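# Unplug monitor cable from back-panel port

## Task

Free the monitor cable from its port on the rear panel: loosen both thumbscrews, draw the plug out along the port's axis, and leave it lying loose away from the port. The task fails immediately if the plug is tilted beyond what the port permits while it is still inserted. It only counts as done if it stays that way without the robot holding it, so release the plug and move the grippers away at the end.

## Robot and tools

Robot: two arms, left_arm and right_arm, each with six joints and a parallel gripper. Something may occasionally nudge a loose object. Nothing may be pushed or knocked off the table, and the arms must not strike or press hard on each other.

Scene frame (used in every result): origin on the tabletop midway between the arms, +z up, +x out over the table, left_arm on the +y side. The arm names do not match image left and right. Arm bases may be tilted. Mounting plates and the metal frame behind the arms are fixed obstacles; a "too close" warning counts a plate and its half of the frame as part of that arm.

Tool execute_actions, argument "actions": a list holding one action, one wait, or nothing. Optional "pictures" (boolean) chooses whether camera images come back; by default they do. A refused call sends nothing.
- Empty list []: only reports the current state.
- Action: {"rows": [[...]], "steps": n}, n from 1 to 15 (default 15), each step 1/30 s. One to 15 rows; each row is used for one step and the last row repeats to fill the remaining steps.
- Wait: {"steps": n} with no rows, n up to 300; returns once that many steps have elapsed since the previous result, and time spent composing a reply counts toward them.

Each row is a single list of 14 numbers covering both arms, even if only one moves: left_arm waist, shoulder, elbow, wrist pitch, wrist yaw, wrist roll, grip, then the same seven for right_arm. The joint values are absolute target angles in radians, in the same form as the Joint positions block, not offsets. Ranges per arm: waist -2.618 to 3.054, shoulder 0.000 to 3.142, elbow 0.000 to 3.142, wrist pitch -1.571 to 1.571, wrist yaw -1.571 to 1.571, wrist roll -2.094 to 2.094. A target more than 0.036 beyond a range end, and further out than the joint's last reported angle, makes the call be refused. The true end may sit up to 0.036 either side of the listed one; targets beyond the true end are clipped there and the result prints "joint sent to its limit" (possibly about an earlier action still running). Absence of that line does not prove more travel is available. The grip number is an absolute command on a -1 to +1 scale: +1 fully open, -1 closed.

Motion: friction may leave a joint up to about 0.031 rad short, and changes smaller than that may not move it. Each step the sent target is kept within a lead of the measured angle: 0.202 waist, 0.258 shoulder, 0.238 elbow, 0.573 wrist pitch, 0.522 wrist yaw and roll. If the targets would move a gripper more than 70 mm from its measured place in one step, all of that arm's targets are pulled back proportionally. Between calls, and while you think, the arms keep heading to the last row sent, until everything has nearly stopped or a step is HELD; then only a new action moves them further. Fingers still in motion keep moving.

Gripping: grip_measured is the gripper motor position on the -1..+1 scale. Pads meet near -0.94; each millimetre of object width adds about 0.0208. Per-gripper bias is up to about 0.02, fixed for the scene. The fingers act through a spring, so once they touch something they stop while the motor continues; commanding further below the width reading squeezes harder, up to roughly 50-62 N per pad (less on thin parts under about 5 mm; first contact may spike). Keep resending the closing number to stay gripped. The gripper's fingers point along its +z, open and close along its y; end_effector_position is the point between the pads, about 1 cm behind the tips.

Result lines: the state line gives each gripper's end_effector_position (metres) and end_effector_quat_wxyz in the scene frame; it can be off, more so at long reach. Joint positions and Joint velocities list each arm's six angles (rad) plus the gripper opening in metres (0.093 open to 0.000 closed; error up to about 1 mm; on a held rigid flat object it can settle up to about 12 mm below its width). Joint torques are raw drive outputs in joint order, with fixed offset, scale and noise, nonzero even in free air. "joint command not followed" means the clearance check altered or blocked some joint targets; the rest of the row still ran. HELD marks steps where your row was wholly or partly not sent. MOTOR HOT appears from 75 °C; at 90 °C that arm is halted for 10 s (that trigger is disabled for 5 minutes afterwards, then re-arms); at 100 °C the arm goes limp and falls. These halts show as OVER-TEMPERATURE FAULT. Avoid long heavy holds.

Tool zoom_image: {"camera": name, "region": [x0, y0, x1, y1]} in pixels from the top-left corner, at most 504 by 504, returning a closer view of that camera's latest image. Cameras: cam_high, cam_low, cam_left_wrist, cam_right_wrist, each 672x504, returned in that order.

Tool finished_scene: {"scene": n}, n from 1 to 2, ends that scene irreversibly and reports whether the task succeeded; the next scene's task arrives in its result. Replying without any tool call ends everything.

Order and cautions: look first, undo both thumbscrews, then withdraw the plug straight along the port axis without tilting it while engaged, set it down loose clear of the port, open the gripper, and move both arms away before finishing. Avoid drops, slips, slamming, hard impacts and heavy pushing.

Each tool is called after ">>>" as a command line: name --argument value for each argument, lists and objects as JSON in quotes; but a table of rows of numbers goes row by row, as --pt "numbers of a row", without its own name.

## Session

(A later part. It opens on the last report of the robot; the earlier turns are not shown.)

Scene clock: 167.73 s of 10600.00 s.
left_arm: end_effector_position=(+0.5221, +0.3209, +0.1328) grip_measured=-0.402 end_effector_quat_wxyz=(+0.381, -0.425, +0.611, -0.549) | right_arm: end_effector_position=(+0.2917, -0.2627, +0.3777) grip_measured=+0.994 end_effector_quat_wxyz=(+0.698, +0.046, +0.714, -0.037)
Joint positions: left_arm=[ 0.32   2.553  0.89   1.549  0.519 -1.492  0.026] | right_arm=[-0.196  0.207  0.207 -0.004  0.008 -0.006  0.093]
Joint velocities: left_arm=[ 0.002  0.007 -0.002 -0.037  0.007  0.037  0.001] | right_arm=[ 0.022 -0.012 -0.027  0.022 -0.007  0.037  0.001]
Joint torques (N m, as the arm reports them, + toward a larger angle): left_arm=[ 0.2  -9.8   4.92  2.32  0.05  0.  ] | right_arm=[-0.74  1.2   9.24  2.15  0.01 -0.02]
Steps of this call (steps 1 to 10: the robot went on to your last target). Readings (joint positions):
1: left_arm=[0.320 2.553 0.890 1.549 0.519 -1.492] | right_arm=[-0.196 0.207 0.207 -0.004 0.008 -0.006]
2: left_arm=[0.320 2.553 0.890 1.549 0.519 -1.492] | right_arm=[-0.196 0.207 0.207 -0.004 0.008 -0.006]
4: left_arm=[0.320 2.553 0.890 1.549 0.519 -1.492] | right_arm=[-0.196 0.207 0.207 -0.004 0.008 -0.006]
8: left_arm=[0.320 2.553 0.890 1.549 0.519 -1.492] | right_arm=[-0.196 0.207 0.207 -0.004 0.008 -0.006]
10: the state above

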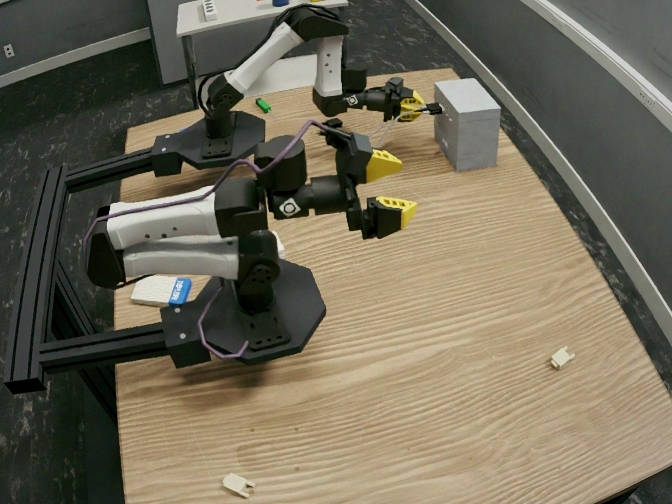

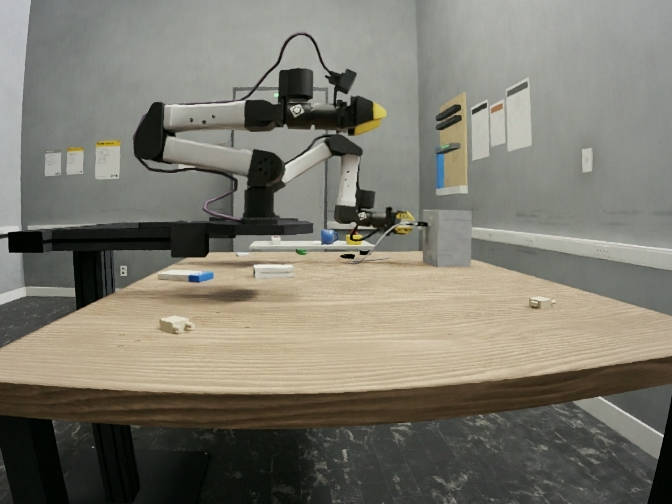

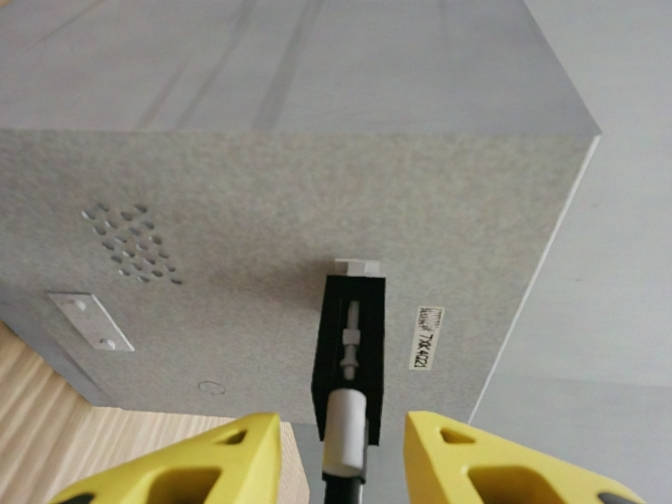

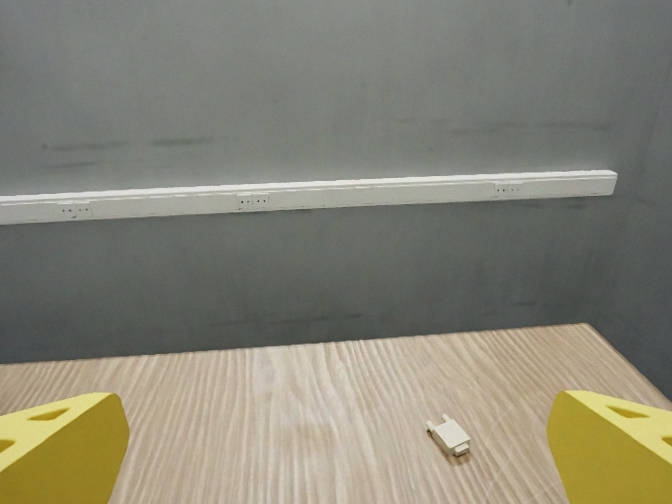

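>>> execute_actions --actions '[{"rows":[[0.322,2.555,0.895,1.555,0.52,-1.5,-0.64,-0.2,0.2,0.2,0,0,0,1],[0.322,2.555,0.895,1.555,0.52,-0.75,-0.64,-0.2,0.2,0.2,0,0,0,1]]}]' --pictures false

>>> execute_actions --actions '[{"rows":[[0.322,2.555,0.895,1.555,0.52,-0.75,-0.92,-0.2,0.2,0.2,0,0,0,1],[0.322,2.555,0.895,1.555,0.52,-1.9,-0.92,-0.2,0.2,0.2,0,0,0,1]]}]'

>>> execute_actions --actions '[{"rows":[[0.322,2.555,0.895,1.555,0.52,-1.9,-0.64,-0.2,0.2,0.2,0,0,0,1],[0.322,2.555,0.895,1.555,0.52,-0.75,-0.64,-0.2,0.2,0.2,0,0,0,1]]}]'

>>> execute_actions --actions '[{"rows":[[0.322,2.555,0.895,1.555,0.52,-0.75,-0.92,-0.2,0.2,0.2,0,0,0,1],[0.322,2.555,0.895,1.555,0.52,-1.9,-0.92,-0.2,0.2,0.2,0,0,0,1]]}]' --pictures false

>>> execute_actions --actions '[{"rows":[[0.322,2.555,0.895,1.555,0.52,-1.9,-0.64,-0.2,0.2,0.2,0,0,0,1],[0.322,2.555,0.895,1.555,0.52,-0.75,-0.64,-0.2,0.2,0.2,0,0,0,1]]}]' --pictures false

Scene clock: 175.37 s of 10600.00 s.
left_arm: end_effector_position=(+0.5222, +0.3209, +0.1339) grip_measured=-0.638 end_effector_quat_wxyz=(+0.547, -0.190, +0.718, -0.386) | right_arm: end_effector_position=(+0.2917, -0.2627, +0.3777) grip_measured=+0.994 end_effector_quat_wxyz=(+0.698, +0.046, +0.714, -0.037)
Joint positions: left_arm=[ 0.32   2.553  0.89   1.554  0.519 -0.796  0.015] | right_arm=[-0.196  0.207  0.207 -0.004  0.008 -0.006  0.093]
Joint velocities: left_arm=[ 0.002  0.012 -0.007  0.007 -0.022  0.388 -0.001] | right_arm=[-0.012 -0.002  0.017 -0.037  0.037 -0.022 -0.001]
Joint torques (N m, as the arm reports them, + toward a larger angle): left_arm=[  0.13 -10.2    3.68   2.15   0.05   0.11] | right_arm=[-0.92  1.09  9.39  2.17  0.04  0.03]
Steps of this call (steps 1 to 15: the robot went on to your last target; steps 16 to 90: nothing new was sent; then 4.13 s passed at rest; steps 91 to 105: all 15 steps of this action). Readings (joint positions):
91: left_arm=[0.320 2.553 0.890 1.549 0.519 -1.492] | right_arm=[-0.196 0.207 0.207 -0.004 0.008 -0.006]
92: left_arm=[0.320 2.553 0.890 1.548 0.519 -1.410] | right_arm=[-0.196 0.207 0.207 -0.004 0.008 -0.006]
94: left_arm=[0.320 2.553 0.890 1.549 0.519 -1.210] | right_arm=[-0.196 0.207 0.207 -0.004 0.008 -0.006]
98: left_arm=[0.320 2.553 0.890 1.550 0.519 -0.942] | right_arm=[-0.196 0.207 0.207 -0.004 0.008 -0.006]
105: the state above

Scene clock: 175.87 s of 10600.00 s.
left_arm: end_effector_position=(+0.5221, +0.3207, +0.1335) grip_measured=-0.908 end_effector_quat_wxyz=(-0.295, +0.510, -0.541, +0.600) | right_arm: end_effector_position=(+0.2917, -0.2627, +0.3777) grip_measured=+0.994 end_effector_quat_wxyz=(+0.698, +0.046, +0.714, -0.037)
Joint positions: left_arm=[ 0.32   2.553  0.89   1.552  0.52  -1.791  0.002] | right_arm=[-0.196  0.207  0.207 -0.004  0.008 -0.006  0.093]
Joint velocities: left_arm=[ 0.002 -0.002  0.007 -0.007  0.022 -0.637 -0.   ] | right_arm=[-0.022  0.012 -0.002 -0.022 -0.022  0.022 -0.   ]
Joint torques (N m, as the arm reports them, + toward a larger angle): left_arm=[  0.16 -10.16   3.74   2.26   0.03  -0.15] | right_arm=[-0.73  1.21  9.4   2.16  0.01  0.02]
Steps of this call (steps 1 to 15: all 15 steps of this action). Readings (joint positions):
1: left_arm=[0.320 2.553 0.890 1.555 0.519 -0.789] | right_arm=[-0.196 0.207 0.207 -0.004 0.008 -0.006]
2: left_arm=[0.320 2.553 0.890 1.557 0.521 -0.870] | right_arm=[-0.196 0.207 0.207 -0.004 0.008 -0.006]
4: left_arm=[0.320 2.553 0.890 1.557 0.520 -1.067] | right_arm=[-0.196 0.207 0.207 -0.004 0.008 -0.006]
8: left_arm=[0.320 2.553 0.890 1.554 0.518 -1.457] | right_arm=[-0.196 0.207 0.207 -0.004 0.008 -0.006]
15: the state above

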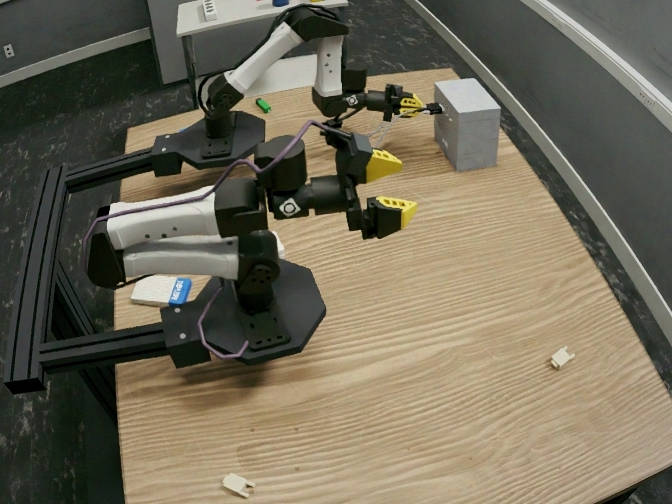

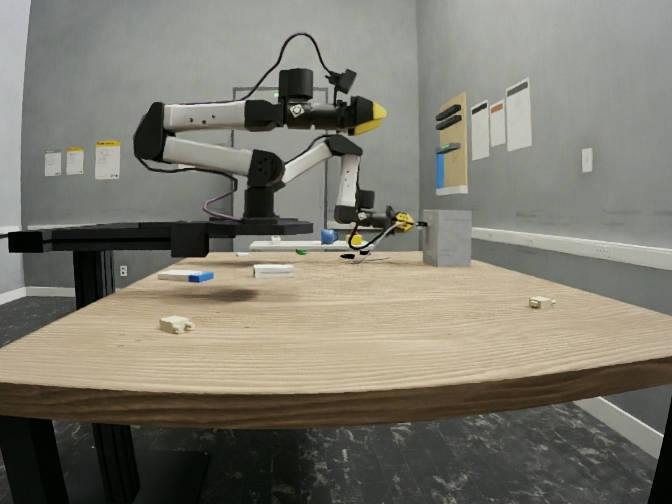

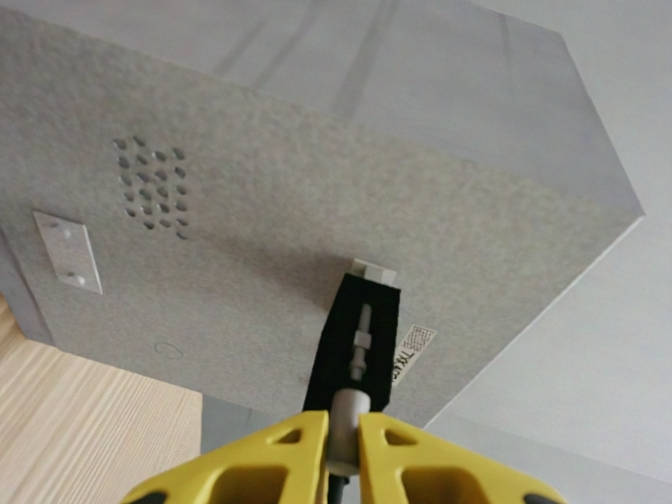

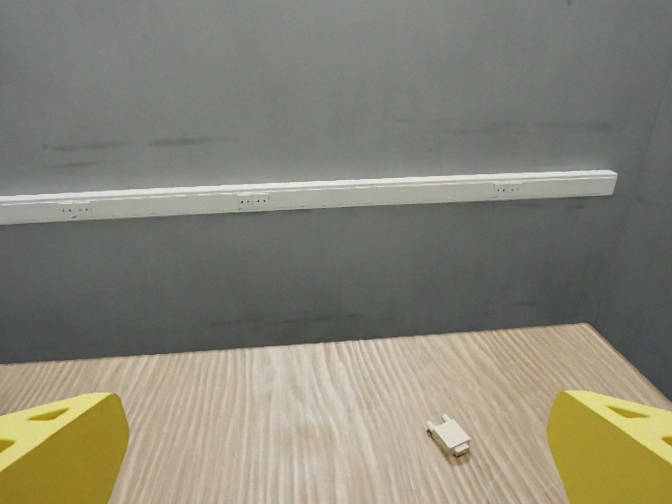

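Scene clock: 176.37 s of 10600.00 s.
left_arm: end_effector_position=(+0.5220, +0.3206, +0.1334) grip_measured=-0.643 end_effector_quat_wxyz=(+0.538, -0.205, +0.715, -0.398) | right_arm: end_effector_position=(+0.2917, -0.2627, +0.3777) grip_measured=+0.994 end_effector_quat_wxyz=(+0.698, +0.046, +0.714, -0.037)
Joint positions: left_arm=[ 0.32   2.553  0.89   1.552  0.52  -0.837  0.014] | right_arm=[-0.196  0.207  0.207 -0.004  0.008 -0.006  0.093]
Joint velocities: left_arm=[ 0.007  0.002 -0.012  0.051 -0.007  0.52   0.   ] | right_arm=[-0.002 -0.007  0.002 -0.007  0.037 -0.007 -0.001]
Joint torques (N m, as the arm reports them, + toward a larger angle): left_arm=[  0.1  -10.23   3.61   2.23   0.03   0.13] | right_arm=[-0.86  1.06  9.34  2.22  0.04  0.  ]
Steps of this call (steps 1 to 15: all 15 steps of this action). Readings (joint positions):
1: left_arm=[0.320 2.553 0.890 1.550 0.520 -1.810] | right_arm=[-0.196 0.207 0.207 -0.004 0.008 -0.006]
2: left_arm=[0.320 2.553 0.890 1.548 0.520 -1.731] | right_arm=[-0.196 0.207 0.207 -0.004 0.008 -0.006]
4: left_arm=[0.320 2.553 0.890 1.549 0.520 -1.531] | right_arm=[-0.196 0.207 0.207 -0.004 0.008 -0.006]
8: left_arm=[0.320 2.553 0.890 1.550 0.520 -1.139] | right_arm=[-0.196 0.207 0.207 -0.004 0.008 -0.006]
15: the state above

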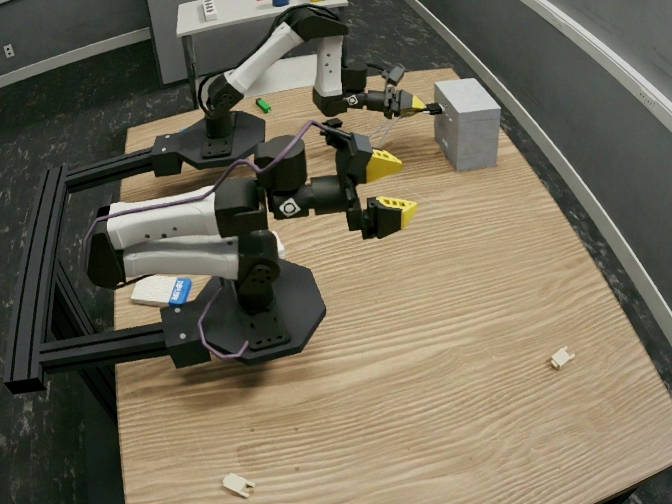

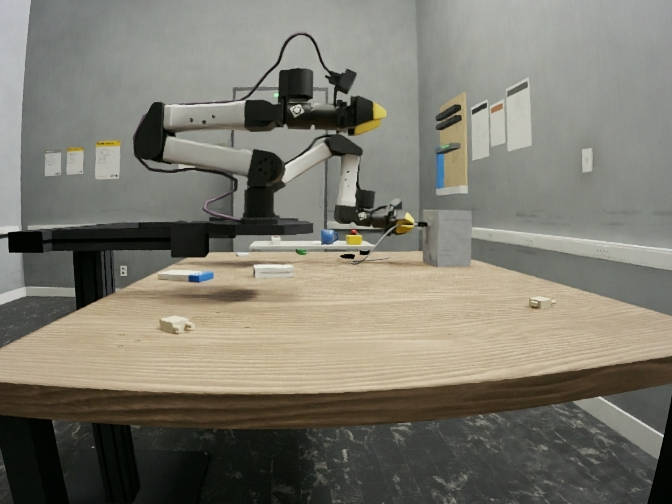

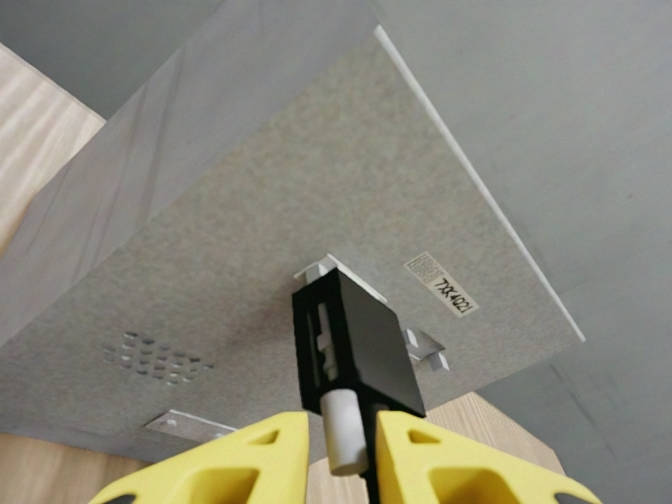

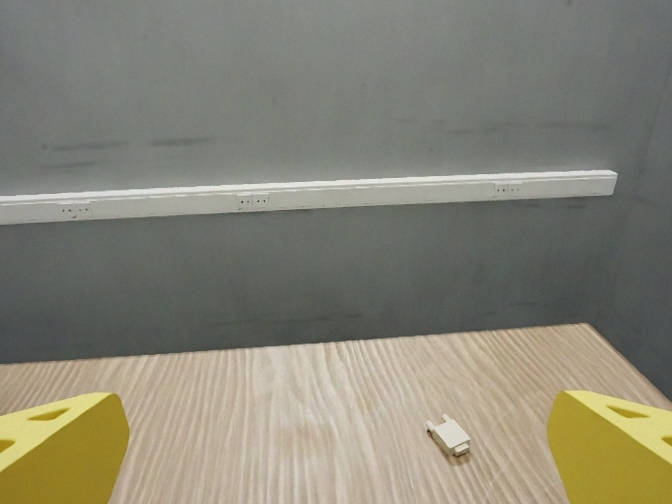

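Scene clock: 176.87 s of 10600.00 s.
left_arm: end_effector_position=(+0.5220, +0.3206, +0.1340) grip_measured=-0.908 end_effector_quat_wxyz=(-0.293, +0.511, -0.539, +0.602) | right_arm: end_effector_position=(+0.2917, -0.2627, +0.3777) grip_measured=+0.994 end_effector_quat_wxyz=(+0.698, +0.046, +0.714, -0.037)
Joint positions: left_arm=[ 0.321  2.553  0.89   1.554  0.522 -1.798  0.002] | right_arm=[-0.196  0.207  0.207 -0.004  0.008 -0.006  0.093]
Joint velocities: left_arm=[ 0.017  0.007 -0.007  0.007  0.037 -0.608 -0.001] | right_arm=[-0.002 -0.007 -0.007  0.022  0.022 -0.007  0.   ]
Joint torques (N m, as the arm reports them, + toward a larger angle): left_arm=[  0.   -10.25   3.7    2.2    0.    -0.1 ] | right_arm=[-0.65  1.42  9.32  2.2   0.05  0.06]
Steps of this call (steps 1 to 15: all 15 steps of this action). Readings (joint positions):
1: left_arm=[0.320 2.553 0.890 1.553 0.520 -0.821] | right_arm=[-0.196 0.207 0.207 -0.004 0.008 -0.006]
2: left_arm=[0.320 2.553 0.890 1.555 0.520 -0.901] | right_arm=[-0.196 0.207 0.207 -0.004 0.008 -0.006]
4: left_arm=[0.320 2.553 0.890 1.556 0.520 -1.100] | right_arm=[-0.196 0.207 0.207 -0.004 0.008 -0.006]
8: left_arm=[0.320 2.553 0.890 1.556 0.519 -1.488] | right_arm=[-0.196 0.207 0.207 -0.004 0.008 -0.006]
15: the state above

Scene clock: 177.37 s of 10600.00 s.
left_arm: end_effector_position=(+0.5219, +0.3208, +0.1332) grip_measured=-0.643 end_effector_quat_wxyz=(+0.537, -0.205, +0.715, -0.398) | right_arm: end_effector_position=(+0.2917, -0.2627, +0.3777) grip_measured=+0.994 end_effector_quat_wxyz=(+0.698, +0.046, +0.714, -0.037)
Joint positions: left_arm=[ 0.321  2.553  0.89   1.551  0.522 -0.837  0.014] | right_arm=[-0.196  0.207  0.207 -0.004  0.008 -0.006  0.093]
Joint velocities: left_arm=[-0.012 -0.007 -0.002 -0.037  0.066  0.505 -0.001] | right_arm=[-0.007 -0.007 -0.012 -0.007  0.037 -0.007 -0.   ]
Joint torques (N m, as the arm reports them, + toward a larger angle): left_arm=[  0.06 -10.26   3.71   2.21   0.01   0.21] | right_arm=[-0.83  1.32  9.68  2.14 -0.01  0.06]
Steps of this call (steps 1 to 15: all 15 steps of this action). Readings (joint positions):
1: left_arm=[0.321 2.553 0.890 1.553 0.522 -1.815] | right_arm=[-0.196 0.207 0.207 -0.004 0.008 -0.006]
2: left_arm=[0.321 2.553 0.890 1.550 0.522 -1.736] | right_arm=[-0.196 0.207 0.207 -0.004 0.008 -0.006]
4: left_arm=[0.321 2.553 0.890 1.551 0.522 -1.536] | right_arm=[-0.196 0.207 0.207 -0.004 0.008 -0.006]
8: left_arm=[0.321 2.553 0.890 1.551 0.522 -1.143] | right_arm=[-0.196 0.207 0.207 -0.004 0.008 -0.006]
15: the state above


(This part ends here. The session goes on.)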